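# Close the locker door until it latches

## Task

Push the locker's door closed until its latch catches. Swinging the door open hard counts as failure, as does the robot toppling or finishing tilted. The door must stay shut by itself, not be held by the robot, and at the end the gripper should be released and the robot backed away from it.

## Robot and tools

ROBOT. TidyBot++: a mobile base (0.54 m long, 0.50 m wide, 0.38 m high) on four powered casters, carrying one seven-joint arm with a two-finger gripper. The shoulder sits 0.12 m ahead of the base centre, 0.68 m above the floor. Segments: upper arm 0.42 m, forearm 0.31 m, hand 0.31 m (wrist to the hand point). The arm begins folded, hand pointing down, sticking out up to 0.08 m past the base front, elbow up to 1.15 m high. A downward-pointing hand reaches at most about 0.94 m high, and only near the base. Cameras: base_camera (fixed on the base) and wrist_camera (fisheye, looks along the hand).

FRAMES. Base frame: origin on the floor beneath the base centre, x forward, y left, z up. hand_pose is reported in it: the midpoint between the finger pads, its z axis pointing out along the fingers, fingers opening along its y axis. The odometry frame is the base frame where the robot started. base_odometry counts wheel turns, so slip shows as travel; heading is positive to the left, -3.142 to 3.142. base_tilt is in degrees, forward and right positive. Odometry drifts a few cm and several degrees over many moves.

execute_actions. Arguments: actions (a list holding one action, or empty to just read state and pictures) and cameras (list of base_camera, wrist_camera or all; omitted/null means all, [] means none). An action may contain base, joints, speeds; its motions start together.
- base: exactly one key, each a relative offset from where the base last reported itself. translate_m: metres straight ahead, forward positive, -2 to 2. strafe_m: metres sideways, left positive, -2 to 2. rotate_rad: radians of turn in place, counter-clockwise from above positive, -6.3 to 6.3.
- joints: absolute targets by name, radians unless noted. joint_1_rad any angle (whole arm about vertical; positive is clockwise from above, opposite to rotate_rad). joint_2_rad -2.249 to 2.249 (shoulder). joint_3_rad any angle (upper arm roll). joint_4_rad -2.579 to 2.579 (elbow). joint_5_rad any angle (forearm roll). joint_6_rad -2.099 to 2.099 (wrist). joint_7_rad any angle (hand roll; at 1.57 with hand down the fingers open left/right). gripper_pos 0 (open, about 85 mm gap) to 1 (closed, squeezing 96-120 N). Done tolerances: ±0.039 for joints 1-4, ±0.056 for 5-7, ±0.03 gripper. Any-angle joints go the short way; for bigger turns send steps under half a turn.
- speeds: optional per-action caps: translate_m and strafe_m 0.05-0.5 m/s, rotate_rad 0.1-1.57 rad/s (top values are defaults). A base move needing over 8.667 s is refused; any action is capped at 15 s.
Unknown keys or out-of-range values refuse the whole call. A joint or base left out of an action may still be driving toward an earlier target.

Arm geometry with joint_1_rad = 0, joint_3_rad = 3.14, joint_5_rad = 0 (roughly the start): the arm stays in the vertical plane through base x. Tilt from vertical (forward positive): upper arm = joint_2_rad, forearm = joint_2_rad - joint_4_rad, hand = joint_2_rad - joint_4_rad - joint_6_rad. Hand point reach forward of the shoulder = sum of length x sin(tilt); height above it = sum of length x cos(tilt).

wait: seconds 0 to 10; commands nothing, returns state and images. zoom_image: camera (base_camera or wrist_camera) and region [x0, y0, x1, y1] in pixels of that camera's latest full image, at most 504 by 504. finished_scene: scene (integer 1 or 2) ends the current scene irreversibly and reports success; the door must be latched then.

RESULTS. base_status/joint_status: done; off_target (stopped away from target, may keep pushing); contact_stop / time_out (target dropped, holding where stopped; joint_status never shows these). A blocked base can read done while well short. joint command not followed with cause: means a self-collision check withheld the arm targets (gripper still runs); not_followed joints may be retried later. on_its_own lists uncommanded motion. motor_effort gives percent of max per motor, peak in brackets, noisy. ARM HIT means the arm struck the base or itself. Gripper done at 1 means empty; off_target means something is held. A stop reported in one call cancels the reply's later calls.

ACCURACY. Friction leaves joints slightly off while still reported done; the hand can be 1-2 cm from expectation, and hand_pose itself may be off, so trust images. To correct, send last command + (wanted - read). Do not command a read angle while holding a load (arm sinks).

CAUTIONS. Push the door gently; never fling it open. A caught arm above about 0.8 m while driving can topple the robot; sideways force on a raised hand can lift wheels; retreating or pulling the arm back rights a lean. Driving the arm into things can trip a torque fault (joints 1-4 limit 104.5 N m, warning 56.7; joints 5-7 limit 51.3, warning 29.4): the arm and gripper freeze for 10 s. Long loads heat motors: MOTOR HOT from 60 °C, OVER-TEMPERATURE FAULT at 75 °C with limit_stop_at_motor_heat in joint_status. The robot holds the last command while you think. Finish by opening the gripper and backing away.

Each tool is called after "Call:" as a command line: name --argument value for each argument, lists and objects as JSON in quotes; but a table of rows of numbers goes row by row, as --pt "numbers of a row", without its own name.

## Session

Call:
execute_actions --actions '[]'

Scene clock: 0.00 s.
base_odometry: x=+0.000 y=+0.000 heading=+0.000 (m, m, rad; odometry frame)
base_tilt: forward=-0.3 right=+0.0 (deg)
base_status: not commanded
joint_positions: joint_1_rad=+0.027 joint_2_rad=-0.313 joint_3_rad=+3.109 joint_4_rad=-2.550 joint_5_rad=-0.022 joint_6_rad=-0.872 joint_7_rad=+1.595 gripper_pos=+0.000
joint_status: not commanded
motor_effort: joint_1_rad=+0 joint_2_rad=-3 joint_3_rad=+1 joint_4_rad=+16 joint_5_rad=-1 joint_6_rad=+2 joint_7_rad=+0 (%)
hand_pose: x=+0.2462 y=+0.0060 z=+0.5765 quat_wxyz=(-0.003, +1.000, +0.007, +0.016) (m; base frame)
pictures: base_camera, wrist_camera
Images, in order (width x height): base_camera 644x364, wrist_camera 644x476.

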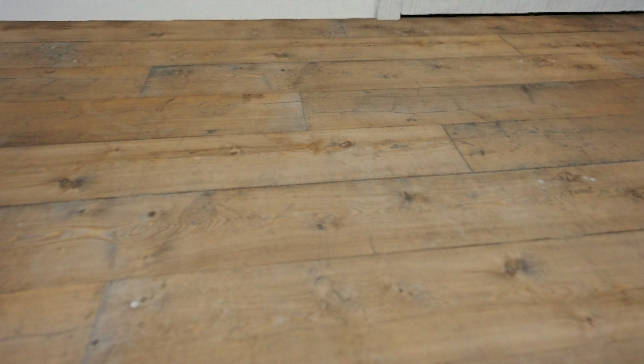

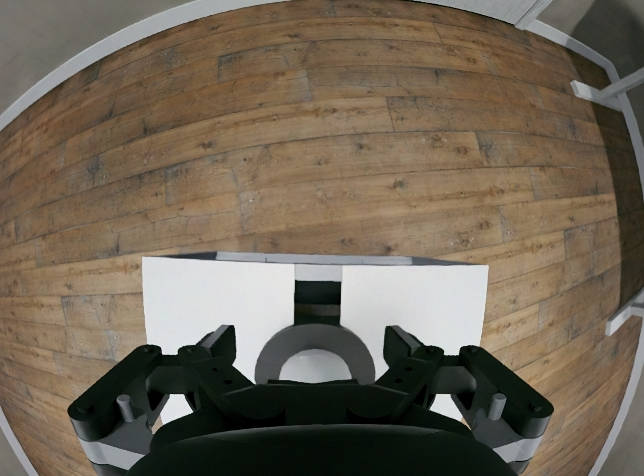

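Call:
execute_actions --actions '[{"joints":{"joint_6_rad":0.5,"joint_1_rad":2.0}}]' --cameras '["wrist_camera"]'

Scene clock: 5.80 s.
base_odometry: x=+0.000 y=+0.000 heading=+0.000 (m, m, rad; odometry frame)
base_tilt: forward=-0.3 right=+0.0 (deg)
base_status: not commanded
joint_positions: joint_1_rad=+1.984 joint_2_rad=-0.313 joint_3_rad=+3.109 joint_4_rad=-2.550 joint_5_rad=-0.022 joint_6_rad=+0.470 joint_7_rad=+1.595 gripper_pos=+0.000
joint_status: all done
motor_effort: joint_1_rad=+1(1) joint_2_rad=-7(7) joint_3_rad=+0(1) joint_4_rad=+19(19) joint_5_rad=+0(0) joint_6_rad=+10(9) joint_7_rad=+0(0) (%)
hand_pose: x=-0.0386 y=-0.3920 z=+0.8271 quat_wxyz=(+0.531, +0.434, -0.639, +0.348) (m; base frame)
pictures: wrist_camera
camera_calibration (this result's frames):
wrist_camera: T_world_to_cam=[[-0.92803, 0.37171, 0.024348, 0.0934433], [0.0456703, 0.178405, -0.982897, 0.936794], [-0.369696, -0.911045, -0.182542, -0.0835382], [0, 0, 0, 1]] pos_world=[0.0130508, -0.27797, 0.903247]
Images, in order (width x height): wrist_camera 644x476.

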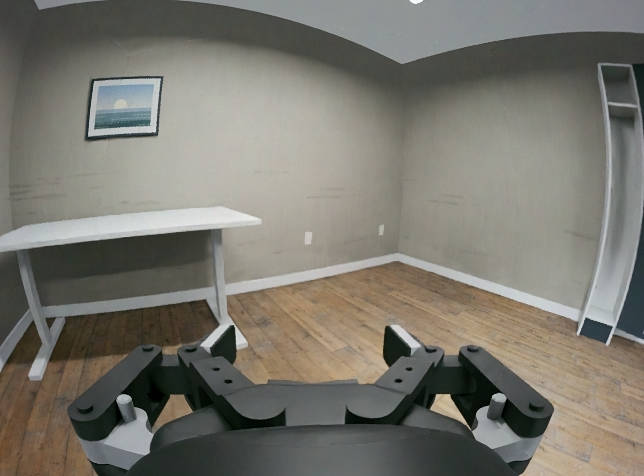

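Call:
execute_actions --actions '[{"base":{"rotate_rad":-3.1},"joints":{"joint_6_rad":0.4,"joint_1_rad":0.0,"gripper_pos":1}}]'

Scene clock: 11.23 s.
base_odometry: x=+0.000 y=+0.000 heading=-3.099 (m, m, rad; odometry frame)
base_tilt: forward=-0.3 right=+0.0 (deg)
base_status: done
joint_positions: joint_1_rad=+0.017 joint_2_rad=-0.313 joint_3_rad=+3.109 joint_4_rad=-2.550 joint_5_rad=-0.022 joint_6_rad=+0.432 joint_7_rad=+1.595 gripper_pos=+0.999
joint_status: all done
motor_effort: joint_1_rad=+0(2) joint_2_rad=-6(8) joint_3_rad=+1(2) joint_4_rad=+19(19) joint_5_rad=+0(0) joint_6_rad=+10(11) joint_7_rad=+0(0) (%)
hand_pose: x=+0.5389 y=+0.0059 z=+0.8153 quat_wxyz=(+0.004, +0.785, +0.008, +0.619) (m; base frame)
pictures: base_camera, wrist_camera
camera_calibration (this result's frames):
wrist_camera: T_world_to_cam=[[0.0162998, -0.999584, 0.0237777, -0.0185655], [-0.220069, -0.0267842, -0.975116, 0.965946], [0.975348, 0.0106614, -0.220414, -0.209068], [0, 0, 0, 1]] pos_world=[0.416792, 0.00954328, 0.89627]
Images, in order (width x height): base_camera 644x364, wrist_camera 644x476.

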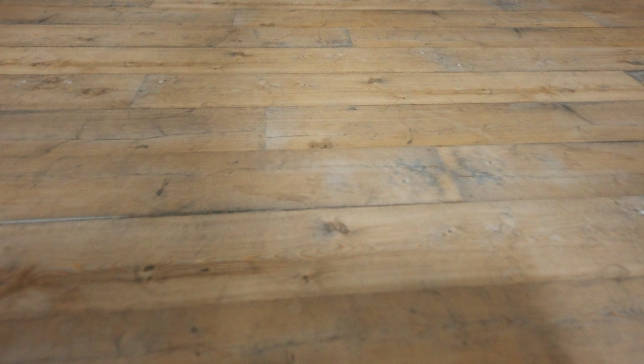

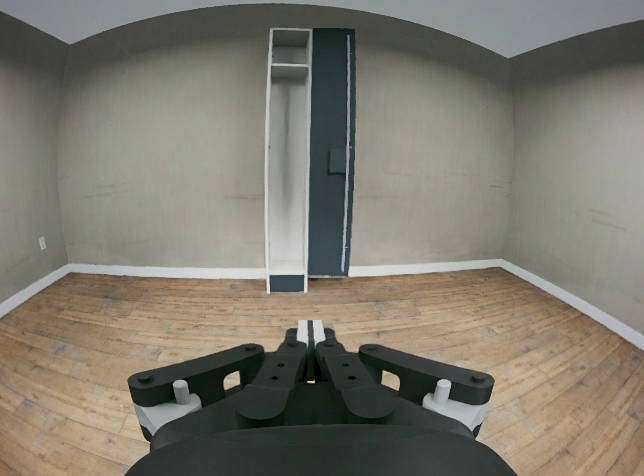

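Call:
zoom_image --camera "wrist_camera" --region '[230, 10, 400, 310]'

Region (230, 10, 400, 310) of wrist_camera's 644x476 image, scaled by 1.680; it fills the left 286 columns of this view, and the rest is white.

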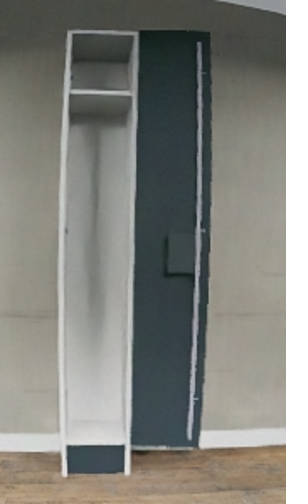

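Call:
execute_actions --actions '[{"base":{"translate_m":1.3},"joints":{"joint_2_rad":0.6,"joint_4_rad":-2.3,"joint_6_rad":1.33,"joint_1_rad":-1.1}}]'

Call:
execute_actions --actions '[{"base":{"strafe_m":-0.9}}]'

Scene clock: 29.70 s.
base_odometry: x=-1.299 y=-0.053 heading=-3.100 (m, m, rad; odometry frame)
base_tilt: forward=-0.2 right=-0.1 (deg)
base_status: done
joint_positions: joint_1_rad=-1.089 joint_2_rad=+0.593 joint_3_rad=+3.109 joint_4_rad=-2.310 joint_5_rad=-0.022 joint_6_rad=+1.300 joint_7_rad=+1.595 gripper_pos=+0.999
joint_status: all done
motor_effort: joint_1_rad=+0(2) joint_2_rad=-30(30) joint_3_rad=-1(2) joint_4_rad=+10(21) joint_5_rad=+0(0) joint_6_rad=+10(10) joint_7_rad=+0(0) (%)
hand_pose: x=+0.3964 y=+0.5549 z=+0.7154 quat_wxyz=(-0.362, +0.613, +0.374, +0.594) (m; base frame)
pictures: base_camera, wrist_camera
camera_calibration (this result's frames):
wrist_camera: T_world_to_cam=[[0.893123, -0.449712, 0.00949723, -0.107614], [-0.000495373, -0.0220971, -0.999756, 0.779843], [0.449812, 0.8929, -0.0199582, -0.522551], [0, 0, 0, 1]] pos_world=[0.331548, 0.435423, 0.770246]
Images, in order (width x height): base_camera 644x364, wrist_camera 644x476.

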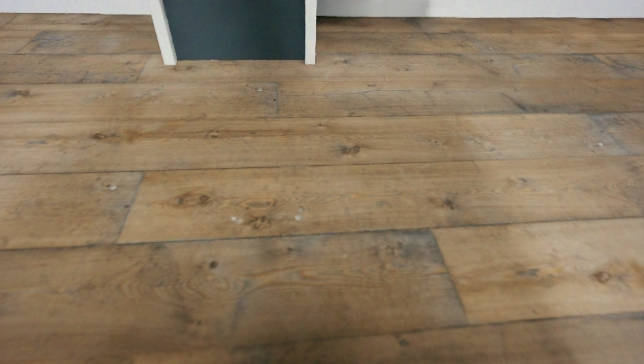

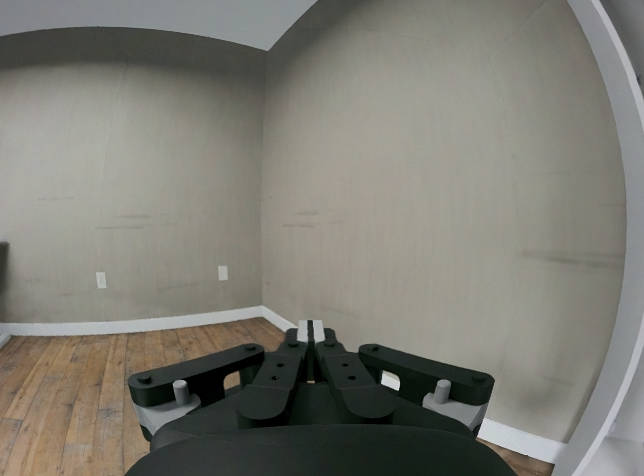

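Scene clock: 32.87 s.
base_odometry: x=-1.337 y=+0.846 heading=-3.099 (m, m, rad; odometry frame)
base_tilt: forward=-0.2 right=+0.0 (deg)
base_status: done
joint_positions: joint_1_rad=-1.090 joint_2_rad=+0.594 joint_3_rad=+3.109 joint_4_rad=-2.307 joint_5_rad=-0.022 joint_6_rad=+1.301 joint_7_rad=+1.595 gripper_pos=+0.999
joint_status: not commanded
motor_effort: joint_1_rad=+1(2) joint_2_rad=-29(32) joint_3_rad=-1(1) joint_4_rad=+10(11) joint_5_rad=+0(0) joint_6_rad=+10(11) joint_7_rad=+0(0) (%)
hand_pose: x=+0.3964 y=+0.5559 z=+0.7162 quat_wxyz=(-0.363, +0.612, +0.374, +0.594) (m; base frame)
pictures: base_camera, wrist_camera
camera_calibration (this result's frames):
wrist_camera: T_world_to_cam=[[0.893428, -0.449106, 0.00945567, -0.107582], [0.000773091, -0.0195125, -0.999809, 0.778802], [0.449205, 0.893265, -0.0170858, -0.52551], [0, 0, 0, 1]] pos_world=[0.331576, 0.436301, 0.770692]
Images, in order (width x height): base_camera 644x364, wrist_camera 644x476.

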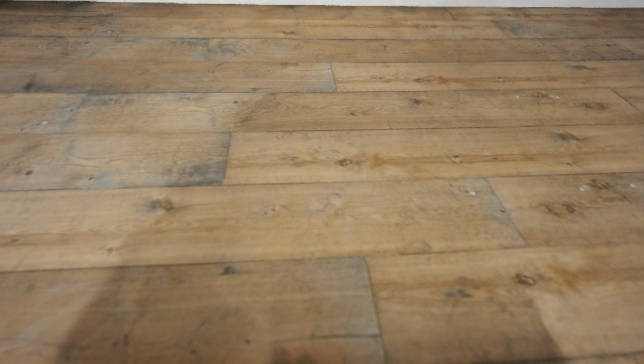

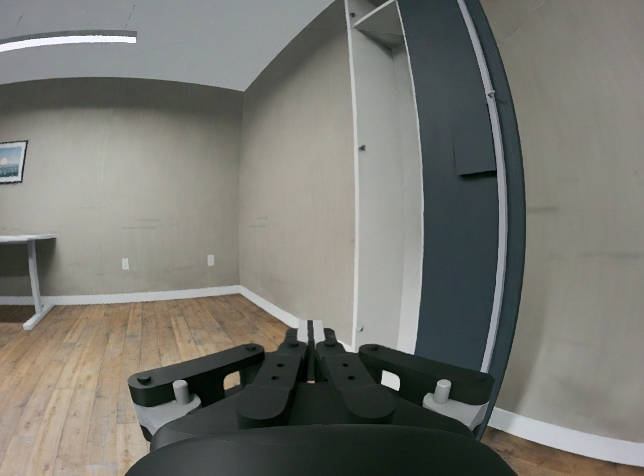

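Call:
execute_actions --actions '[{"base":{"translate_m":0.4},"joints":{"joint_1_rad":-1.0}}]'

Scene clock: 41.60 s.
base_odometry: x=-1.737 y=+0.829 heading=-3.100 (m, m, rad; odometry frame)
base_tilt: forward=-0.3 right=+0.0 (deg)
base_status: done
joint_positions: joint_1_rad=-1.003 joint_2_rad=+0.595 joint_3_rad=+3.109 joint_4_rad=-2.306 joint_5_rad=-0.022 joint_6_rad=+1.301 joint_7_rad=+1.595 gripper_pos=+0.999
joint_status: all done
motor_effort: joint_1_rad=+1(4) joint_2_rad=-29(32) joint_3_rad=+0(2) joint_4_rad=+10(11) joint_5_rad=+0(1) joint_6_rad=+10(11) joint_7_rad=+0(0) (%)
hand_pose: x=+0.4436 y=+0.5302 z=+0.7165 quat_wxyz=(-0.337, +0.627, +0.347, +0.610) (m; base frame)
pictures: base_camera, wrist_camera
camera_calibration (this result's frames):
wrist_camera: T_world_to_cam=[[0.85128, -0.524627, 0.00944384, -0.102541], [-0.000318652, -0.018515, -0.999829, 0.778516], [0.524712, 0.851131, -0.0159287, -0.535638], [0, 0, 0, 1]] pos_world=[0.368595, 0.416517, 0.770819]
Images, in order (width x height): base_camera 644x364, wrist_camera 644x476.

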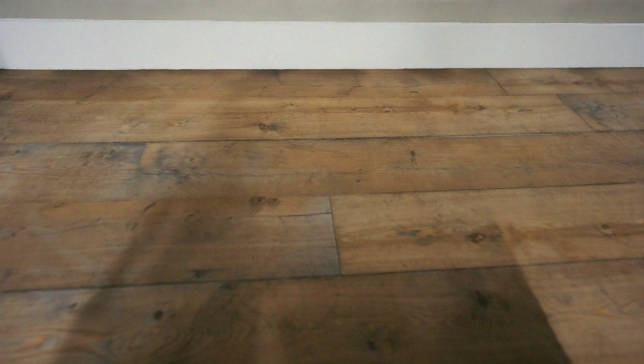

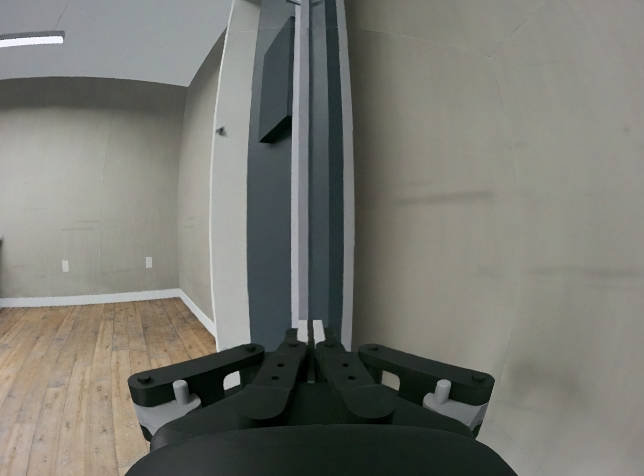

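Call:
execute_actions --actions '[{"base":{"translate_m":0.2}}]' --cameras '["wrist_camera"]'

Call:
execute_actions --actions '[{"base":{"strafe_m":0.13},"joints":{"joint_1_rad":-1.1}}]'

Scene clock: 47.13 s.
base_odometry: x=-1.937 y=+0.821 heading=-3.100 (m, m, rad; odometry frame)
base_tilt: forward=-0.2 right=-0.1 (deg)
base_status: done
joint_positions: joint_1_rad=-0.999 joint_2_rad=+0.595 joint_3_rad=+3.109 joint_4_rad=-2.305 joint_5_rad=-0.022 joint_6_rad=+1.302 joint_7_rad=+1.595 gripper_pos=+0.999
joint_status: not commanded
motor_effort: joint_1_rad=+1(3) joint_2_rad=-30(32) joint_3_rad=-1(3) joint_4_rad=+10(10) joint_5_rad=+0(1) joint_6_rad=+10(10) joint_7_rad=+0(0) (%)
hand_pose: x=+0.4459 y=+0.5290 z=+0.7165 quat_wxyz=(-0.336, +0.628, +0.346, +0.611) (m; base frame)
pictures: wrist_camera
camera_calibration (this result's frames):
wrist_camera: T_world_to_cam=[[0.84906, -0.528213, 0.00943172, -0.102261], [-0.000243614, -0.0182445, -0.999834, 0.77833], [0.528297, 0.848916, -0.0156194, -0.536488], [0, 0, 0, 1]] pos_world=[0.37044, 0.415618, 0.770785]
Images, in order (width x height): wrist_camera 644x476.

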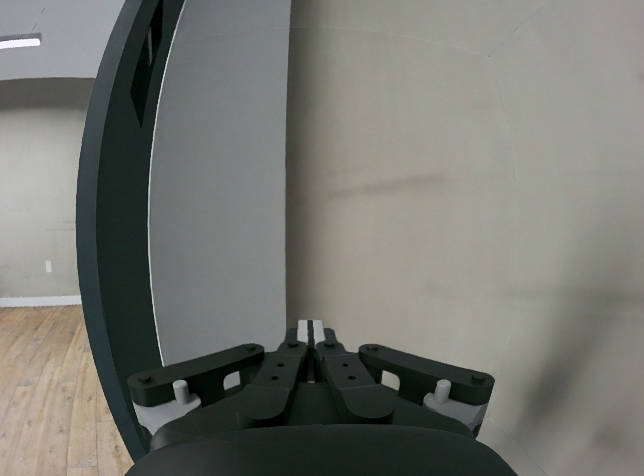

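Scene clock: 48.63 s.
base_odometry: x=-1.932 y=+0.691 heading=-3.100 (m, m, rad; odometry frame)
base_tilt: forward=-0.3 right=-0.1 (deg)
base_status: done
joint_positions: joint_1_rad=-1.099 joint_2_rad=+0.602 joint_3_rad=+3.116 joint_4_rad=-2.295 joint_5_rad=-0.036 joint_6_rad=+1.309 joint_7_rad=+1.595 gripper_pos=+0.999
joint_status: all done
motor_effort: joint_1_rad=+0(16) joint_2_rad=-30(32) joint_3_rad=+0(15) joint_4_rad=+10(33) joint_5_rad=+0(8) joint_6_rad=+10(12) joint_7_rad=+0(1) (%)
hand_pose: x=+0.4002 y=+0.5586 z=+0.7189 quat_wxyz=(-0.362, +0.610, +0.368, +0.601) (m; base frame)
pictures: base_camera, wrist_camera
camera_calibration (this result's frames):
wrist_camera: T_world_to_cam=[[0.888358, -0.459045, 0.00987675, -0.102497], [0.00700705, -0.00795439, -0.999944, 0.772688], [0.459098, 0.888378, -0.0038498, -0.540305], [0, 0, 0, 1]] pos_world=[0.333692, 0.439091, 0.771577]
Images, in order (width x height): base_camera 644x364, wrist_camera 644x476.

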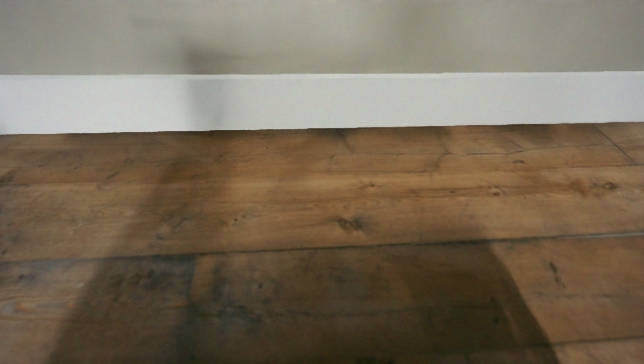

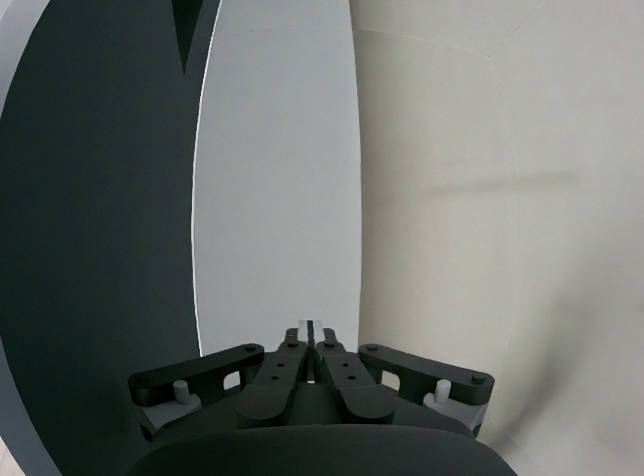

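Call:
execute_actions --actions '[{"base":{"translate_m":-0.1},"speeds":{"translate_m":0.08},"joints":{"joint_1_rad":-1.15}}]' --cameras '["wrist_camera"]'

Call:
execute_actions --actions '[{"base":{"strafe_m":0.1},"speeds":{"strafe_m":0.08}}]' --cameras '["wrist_camera"]'

Scene clock: 54.87 s.
base_odometry: x=-1.832 y=+0.695 heading=-3.100 (m, m, rad; odometry frame)
base_tilt: forward=-0.3 right=+0.0 (deg)
base_status: done
joint_positions: joint_1_rad=-1.139 joint_2_rad=+0.602 joint_3_rad=+3.117 joint_4_rad=-2.294 joint_5_rad=-0.036 joint_6_rad=+1.310 joint_7_rad=+1.595 gripper_pos=+0.999
joint_status: all done
motor_effort: joint_1_rad=+1(6) joint_2_rad=-29(31) joint_3_rad=-1(7) joint_4_rad=+10(10) joint_5_rad=+0(4) joint_6_rad=+10(11) joint_7_rad=+0(0) (%)
hand_pose: x=+0.3781 y=+0.5693 z=+0.7190 quat_wxyz=(-0.374, +0.603, +0.380, +0.594) (m; base frame)
pictures: wrist_camera
camera_calibration (this result's frames):
wrist_camera: T_world_to_cam=[[0.905562, -0.424089, 0.0102959, -0.104702], [0.00777022, -0.00768433, -0.99994, 0.772546], [0.424143, 0.905588, -0.00366337, -0.536344], [0, 0, 0, 1]] pos_world=[0.316297, 0.44724, 0.771613]
Images, in order (width x height): wrist_camera 644x476.

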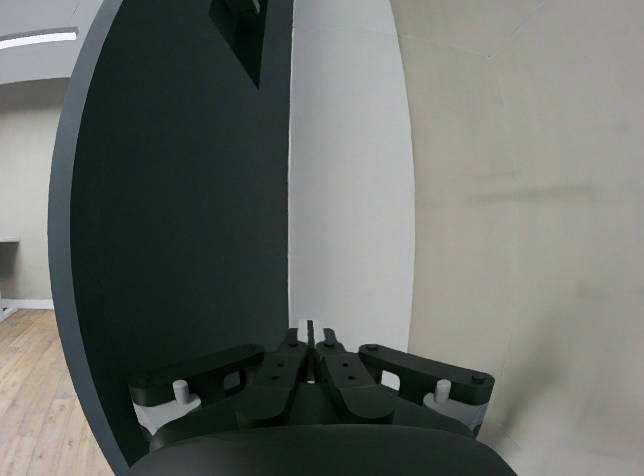

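Scene clock: 56.63 s.
base_odometry: x=-1.828 y=+0.595 heading=-3.100 (m, m, rad; odometry frame)
base_tilt: forward=-0.3 right=-0.1 (deg)
base_status: done
joint_positions: joint_1_rad=-1.141 joint_2_rad=+0.601 joint_3_rad=+3.117 joint_4_rad=-2.296 joint_5_rad=-0.036 joint_6_rad=+1.310 joint_7_rad=+1.595 gripper_pos=+0.999
joint_status: not commanded
motor_effort: joint_1_rad=+0(2) joint_2_rad=-29(31) joint_3_rad=-1(3) joint_4_rad=+10(11) joint_5_rad=+0(2) joint_6_rad=+10(10) joint_7_rad=+0(0) (%)
hand_pose: x=+0.3773 y=+0.5692 z=+0.7188 quat_wxyz=(-0.374, +0.603, +0.381, +0.593) (m; base frame)
pictures: wrist_camera
camera_calibration (this result's frames):
wrist_camera: T_world_to_cam=[[0.906068, -0.423005, 0.0103256, -0.104799], [0.00750068, -0.00834229, -0.999937, 0.77287], [0.423065, 0.906089, -0.00438586, -0.535286], [0, 0, 0, 1]] pos_world=[0.315619, 0.447133, 0.771555]
Images, in order (width x height): wrist_camera 644x476.

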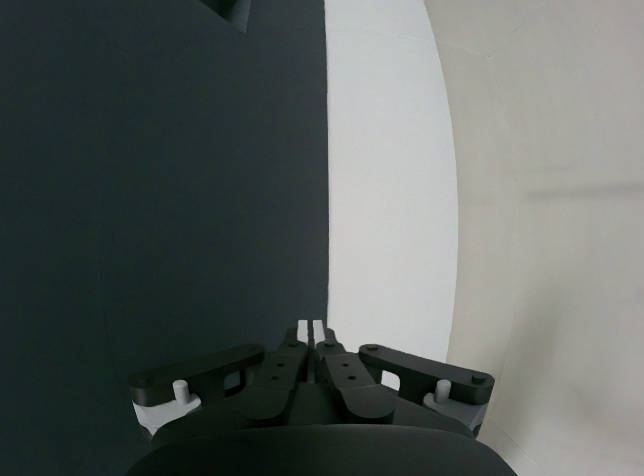

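Call:
execute_actions --actions '[{"base":{"translate_m":-0.12},"speeds":{"translate_m":0.1}}]' --cameras '["wrist_camera"]'

Call:
execute_actions --actions '[{"base":{"strafe_m":0.33},"speeds":{"strafe_m":0.1}}]'

Scene clock: 61.40 s.
base_odometry: x=-1.707 y=+0.600 heading=-3.100 (m, m, rad; odometry frame)
base_tilt: forward=-0.3 right=+0.0 (deg)
base_status: done
joint_positions: joint_1_rad=-1.145 joint_2_rad=+0.601 joint_3_rad=+3.117 joint_4_rad=-2.296 joint_5_rad=-0.037 joint_6_rad=+1.310 joint_7_rad=+1.595 gripper_pos=+0.999
joint_status: not commanded
motor_effort: joint_1_rad=+0(6) joint_2_rad=-29(32) joint_3_rad=+0(6) joint_4_rad=+10(11) joint_5_rad=+0(3) joint_6_rad=+10(11) joint_7_rad=-1(0) (%)
hand_pose: x=+0.3750 y=+0.5702 z=+0.7187 quat_wxyz=(-0.375, +0.602, +0.382, +0.592) (m; base frame)
pictures: wrist_camera
camera_calibration (this result's frames):
wrist_camera: T_world_to_cam=[[0.907661, -0.419578, 0.0102905, -0.104845], [0.00742911, -0.00845322, -0.999937, 0.772894], [0.419638, 0.90768, -0.00455557, -0.534739], [0, 0, 0, 1]] pos_world=[0.313818, 0.447914, 0.771488]
Images, in order (width x height): wrist_camera 644x476.

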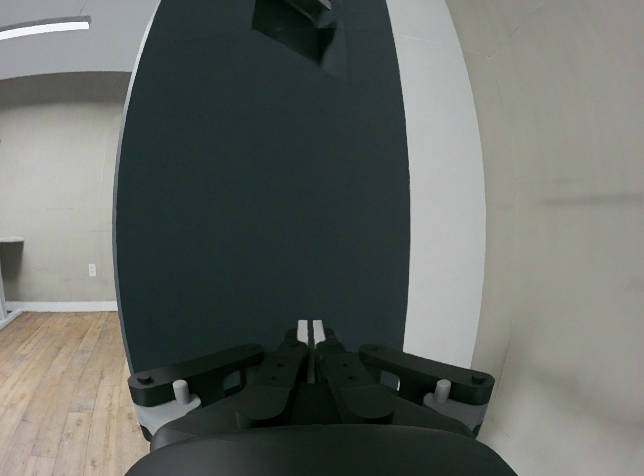

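Scene clock: 65.27 s.
base_odometry: x=-1.693 y=+0.270 heading=-3.100 (m, m, rad; odometry frame)
base_tilt: forward=-0.3 right=+0.0 (deg)
base_status: done
joint_positions: joint_1_rad=-1.142 joint_2_rad=+0.600 joint_3_rad=+3.117 joint_4_rad=-2.303 joint_5_rad=-0.037 joint_6_rad=+1.310 joint_7_rad=+1.595 gripper_pos=+0.999
joint_status: not commanded
motor_effort: joint_1_rad=+1(5) joint_2_rad=-29(32) joint_3_rad=-1(6) joint_4_rad=+10(14) joint_5_rad=+0(4) joint_6_rad=+10(11) joint_7_rad=+0(0) (%)
hand_pose: x=+0.3758 y=+0.5674 z=+0.7167 quat_wxyz=(-0.373, +0.604, +0.382, +0.591) (m; base frame)
pictures: base_camera, wrist_camera
camera_calibration (this result's frames):
wrist_camera: T_world_to_cam=[[0.906323, -0.422456, 0.0104625, -0.104716], [0.00510869, -0.0138031, -0.999892, 0.774739], [0.422554, 0.906278, -0.0103519, -0.52871], [0, 0, 0, 1]] pos_world=[0.314357, 0.445615, 0.770277]
Images, in order (width x height): base_camera 644x364, wrist_camera 644x476.

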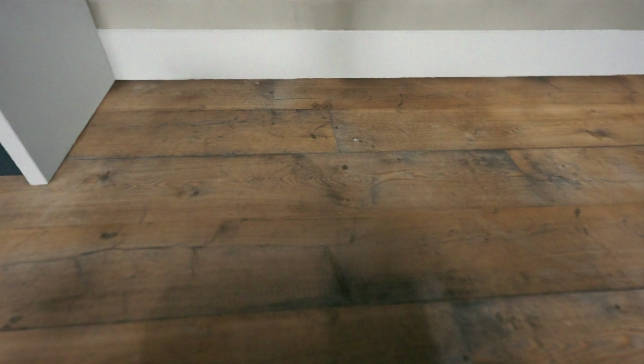

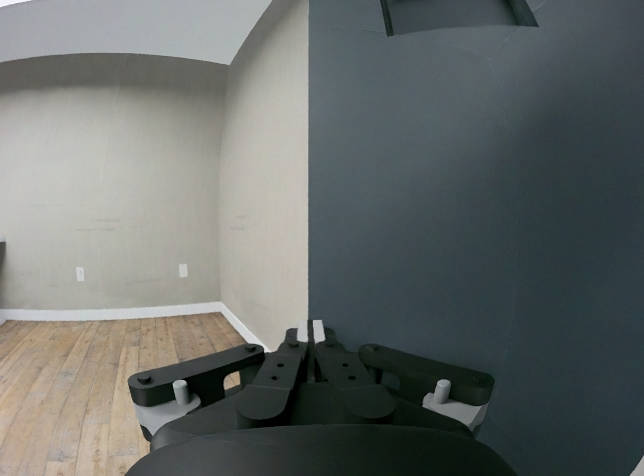

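Call:
execute_actions --actions '[{"base":{"translate_m":-0.38}}]' --cameras '[]'

Call:
execute_actions --actions '[{"base":{"strafe_m":0.52},"joints":{"joint_1_rad":-0.05}}]'

Scene clock: 71.63 s.
base_odometry: x=-1.314 y=+0.286 heading=-3.100 (m, m, rad; odometry frame)
base_tilt: forward=-0.3 right=+0.0 (deg)
base_status: done
joint_positions: joint_1_rad=-1.149 joint_2_rad=+0.600 joint_3_rad=+3.117 joint_4_rad=-2.303 joint_5_rad=-0.037 joint_6_rad=+1.310 joint_7_rad=+1.595 gripper_pos=+0.999
joint_status: not commanded
motor_effort: joint_1_rad=+0(3) joint_2_rad=-29(32) joint_3_rad=-1(2) joint_4_rad=+10(10) joint_5_rad=+0(1) joint_6_rad=+10(10) joint_7_rad=+0(1) (%)
hand_pose: x=+0.3718 y=+0.5693 z=+0.7167 quat_wxyz=(-0.375, +0.603, +0.384, +0.590) (m; base frame)
pictures: none
No camera images: the call's "cameras" was empty. Leave "cameras" out to get every camera's image.

Scene clock: 74.03 s.
base_odometry: x=-1.292 y=-0.234 heading=-3.100 (m, m, rad; odometry frame)
base_tilt: forward=-0.2 right=+0.0 (deg)
base_status: done
joint_positions: joint_1_rad=-0.067 joint_2_rad=+0.600 joint_3_rad=+3.117 joint_4_rad=-2.302 joint_5_rad=-0.037 joint_6_rad=+1.310 joint_7_rad=+1.595 gripper_pos=+0.999
joint_status: all done
motor_effort: joint_1_rad=+0(2) joint_2_rad=-30(32) joint_3_rad=-1(2) joint_4_rad=+10(11) joint_5_rad=-1(1) joint_6_rad=+10(11) joint_7_rad=+0(1) (%)
hand_pose: x=+0.7406 y=+0.0442 z=+0.7173 quat_wxyz=(-0.018, +0.714, +0.019, +0.699) (m; base frame)
pictures: base_camera, wrist_camera
camera_calibration (this result's frames):
wrist_camera: T_world_to_cam=[[0.0599424, -0.998147, 0.0104829, -0.00407449], [-0.00842981, -0.0110076, -0.999904, 0.776084], [0.998166, 0.0598482, -0.00907401, -0.598489], [0, 0, 0, 1]] pos_world=[0.604177, 0.0402944, 0.770622]
Images, in order (width x height): base_camera 644x364, wrist_camera 644x476.

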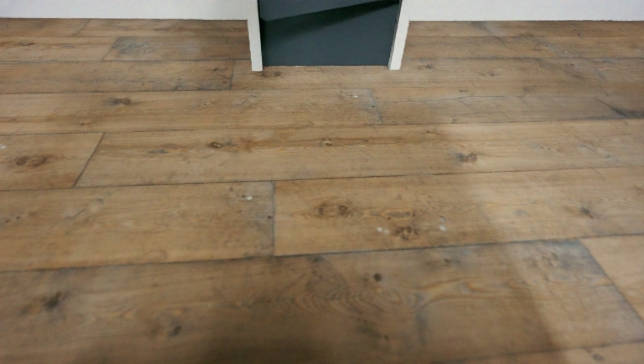

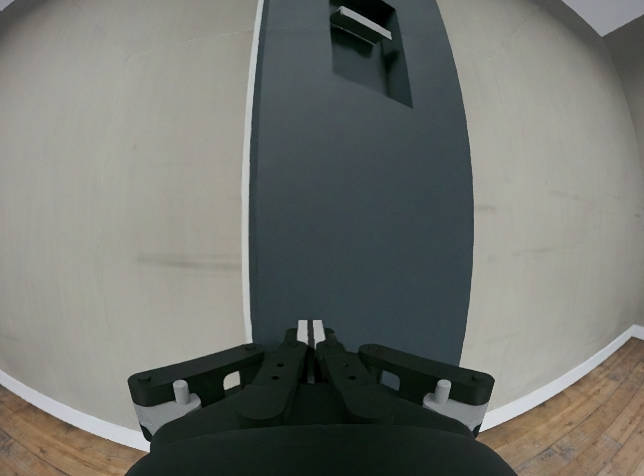

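Call:
execute_actions --actions '[{"base":{"translate_m":0.14},"speeds":{"translate_m":0.07}}]'

Scene clock: 78.37 s.
base_odometry: x=-1.431 y=-0.240 heading=-3.100 (m, m, rad; odometry frame)
base_tilt: forward=-0.3 right=+0.0 (deg)
base_status: done
joint_positions: joint_1_rad=-0.066 joint_2_rad=+0.592 joint_3_rad=+3.117 joint_4_rad=-2.318 joint_5_rad=-0.035 joint_6_rad=+1.313 joint_7_rad=+1.595 gripper_pos=+0.999
joint_status: not commanded
motor_effort: joint_1_rad=+1(3) joint_2_rad=-28(31) joint_3_rad=+1(2) joint_4_rad=+13(15) joint_5_rad=-1(1) joint_6_rad=+9(11) joint_7_rad=+0(0) (%)
hand_pose: x=+0.7351 y=+0.0439 z=+0.7165 quat_wxyz=(-0.018, +0.717, +0.020, +0.697) (m; base frame)
pictures: base_camera, wrist_camera
camera_calibration (this result's frames):
wrist_camera: T_world_to_cam=[[0.0616526, -0.998034, 0.0112848, -0.00586637], [-0.0143728, -0.0121929, -0.999822, 0.779608], [0.997994, 0.0614795, -0.0150962, -0.588601], [0, 0, 0, 1]] pos_world=[0.598987, 0.0398377, 0.77065]
Images, in order (width x height): base_camera 644x364, wrist_camera 644x476.

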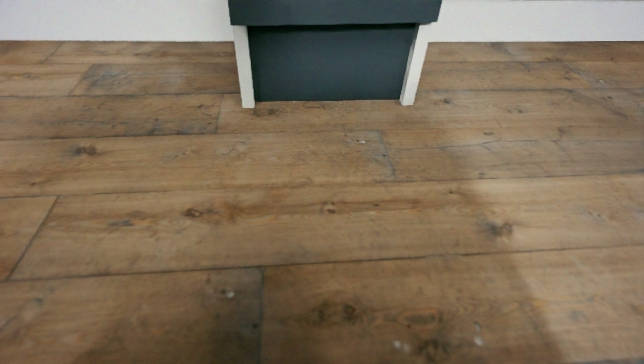

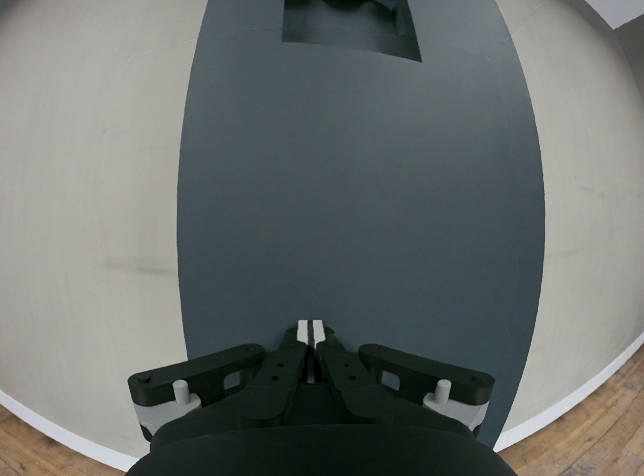

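Call:
execute_actions --actions '[{"base":{"translate_m":0.025},"speeds":{"translate_m":0.05}}]'

Scene clock: 81.63 s.
base_odometry: x=-1.456 y=-0.241 heading=-3.099 (m, m, rad; odometry frame)
base_tilt: forward=-0.3 right=+0.0 (deg)
base_status: done
joint_positions: joint_1_rad=-0.066 joint_2_rad=+0.580 joint_3_rad=+3.115 joint_4_rad=-2.351 joint_5_rad=-0.031 joint_6_rad=+1.327 joint_7_rad=+1.595 gripper_pos=+0.999
joint_status: not commanded
motor_effort: joint_1_rad=+2(4) joint_2_rad=-24(30) joint_3_rad=+1(3) joint_4_rad=+20(28) joint_5_rad=-1(3) joint_6_rad=+7(10) joint_7_rad=-1(0) (%)
hand_pose: x=+0.7244 y=+0.0449 z=+0.7162 quat_wxyz=(-0.019, +0.719, +0.022, +0.695) (m; base frame)
pictures: base_camera, wrist_camera
camera_calibration (this result's frames):
wrist_camera: T_world_to_cam=[[0.066785, -0.997693, 0.0122035, -0.00860796], [-0.0202822, -0.0135857, -0.999702, 0.783448], [0.997561, 0.0665176, -0.0211427, -0.573527], [0, 0, 0, 1]] pos_world=[0.588594, 0.0402053, 0.771194]
Images, in order (width x height): base_camera 644x364, wrist_camera 644x476.

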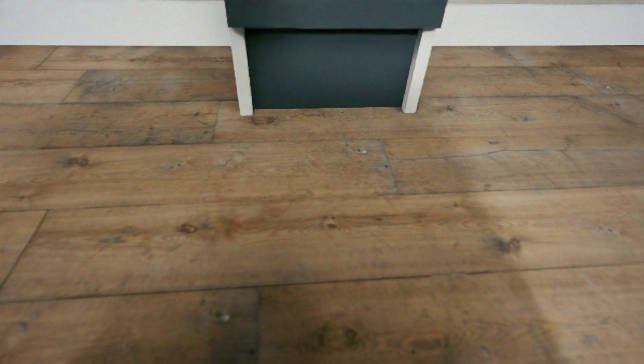

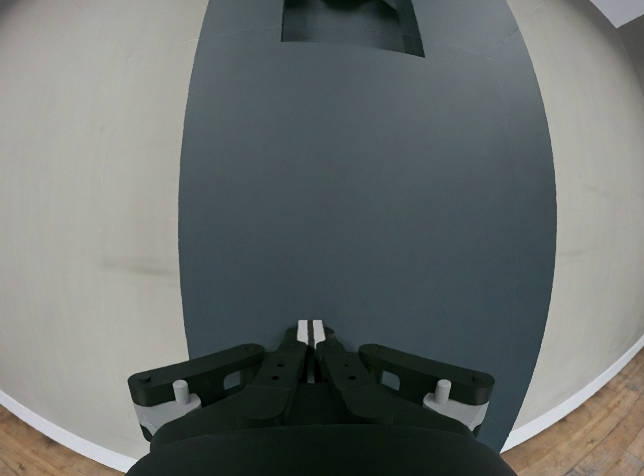

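Probably latched (force peaked, then fell). I'll push a little more to confirm.

Call:
execute_actions --actions '[{"base":{"translate_m":0.025},"speeds":{"translate_m":0.05}}]'

Call:
execute_actions --actions '[{"base":{"translate_m":-0.5}}]'

Scene clock: 85.03 s.
base_odometry: x=-1.480 y=-0.243 heading=-3.099 (m, m, rad; odometry frame)
base_tilt: forward=-0.3 right=+0.0 (deg)
base_status: done
joint_positions: joint_1_rad=-0.066 joint_2_rad=+0.546 joint_3_rad=+3.113 joint_4_rad=-2.421 joint_5_rad=-0.030 joint_6_rad=+1.343 joint_7_rad=+1.595 gripper_pos=+0.999
joint_status: not commanded
motor_effort: joint_1_rad=+4(3) joint_2_rad=-16(26) joint_3_rad=+3(3) joint_4_rad=+33(35) joint_5_rad=-2(3) joint_6_rad=+4(10) joint_7_rad=+0(0) (%)
hand_pose: x=+0.7010 y=+0.0446 z=+0.7157 quat_wxyz=(-0.020, +0.725, +0.024, +0.688) (m; base frame)
pictures: base_camera, wrist_camera
camera_calibration (this result's frames):
wrist_camera: T_world_to_cam=[[0.0707106, -0.997414, 0.012834, -0.0105937], [-0.0393469, -0.0156452, -0.999103, 0.795521], [0.996721, 0.0701422, -0.0403514, -0.536003], [0, 0, 0, 1]] pos_world=[0.566296, 0.0394762, 0.773315]
Images, in order (width x height): base_camera 644x364, wrist_camera 644x476.

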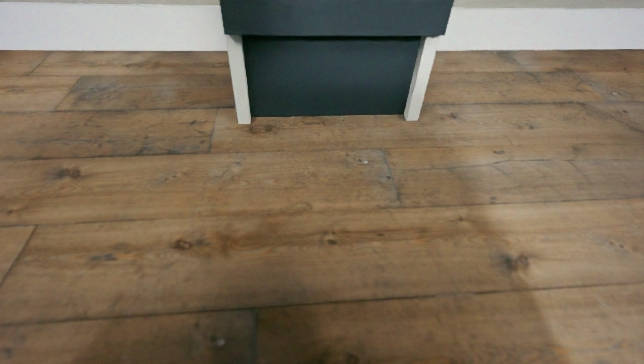

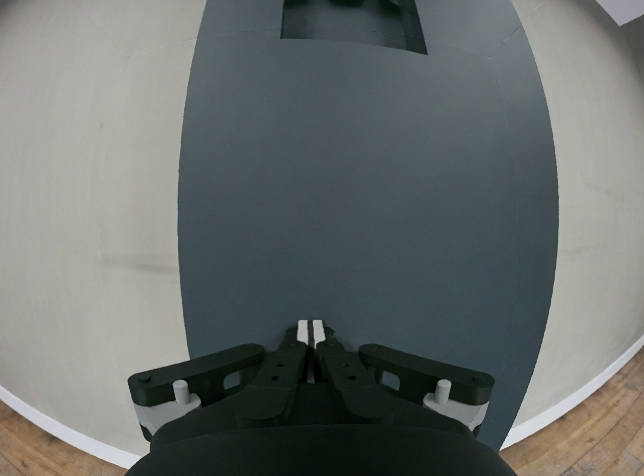

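Scene clock: 87.50 s.
base_odometry: x=-0.980 y=-0.222 heading=-3.100 (m, m, rad; odometry frame)
base_tilt: forward=-0.3 right=+0.0 (deg)
base_status: done
joint_positions: joint_1_rad=-0.062 joint_2_rad=+0.601 joint_3_rad=+3.113 joint_4_rad=-2.298 joint_5_rad=-0.029 joint_6_rad=+1.343 joint_7_rad=+1.595 gripper_pos=+0.999
joint_status: not commanded
motor_effort: joint_1_rad=+0(3) joint_2_rad=-30(32) joint_3_rad=-1(4) joint_4_rad=+10(31) joint_5_rad=+0(2) joint_6_rad=+10(12) joint_7_rad=+0(0) (%)
hand_pose: x=+0.7418 y=+0.0451 z=+0.7287 quat_wxyz=(-0.020, +0.702, +0.020, +0.712) (m; base frame)
pictures: base_camera, wrist_camera
camera_calibration (this result's frames):
wrist_camera: T_world_to_cam=[[0.0643312, -0.997877, 0.0101182, -0.00642818], [0.027974, -0.008332, -0.999574, 0.760143], [0.997536, 0.0645868, 0.0273786, -0.625864], [0, 0, 0, 1]] pos_world=[0.603472, 0.0403415, 0.77702]
Images, in order (width x height): base_camera 644x364, wrist_camera 644x476.

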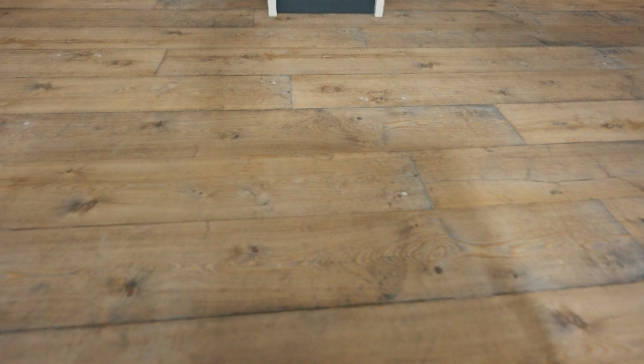

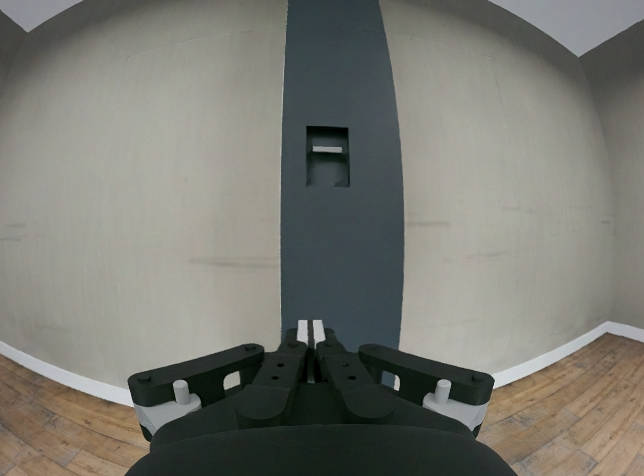

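Call:
zoom_image --camera "wrist_camera" --region '[260, 90, 420, 220]'

Region (260, 90, 420, 220) of wrist_camera's 644x476 image, scaled by 3.150; it fills the top 410 rows of this view, and the rest is white.

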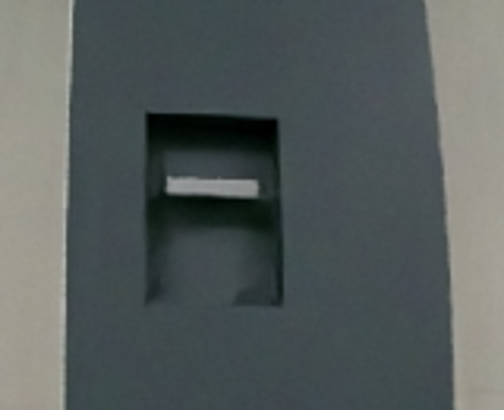

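Call:
finished_scene --scene 1

The scene is finished: the task was done.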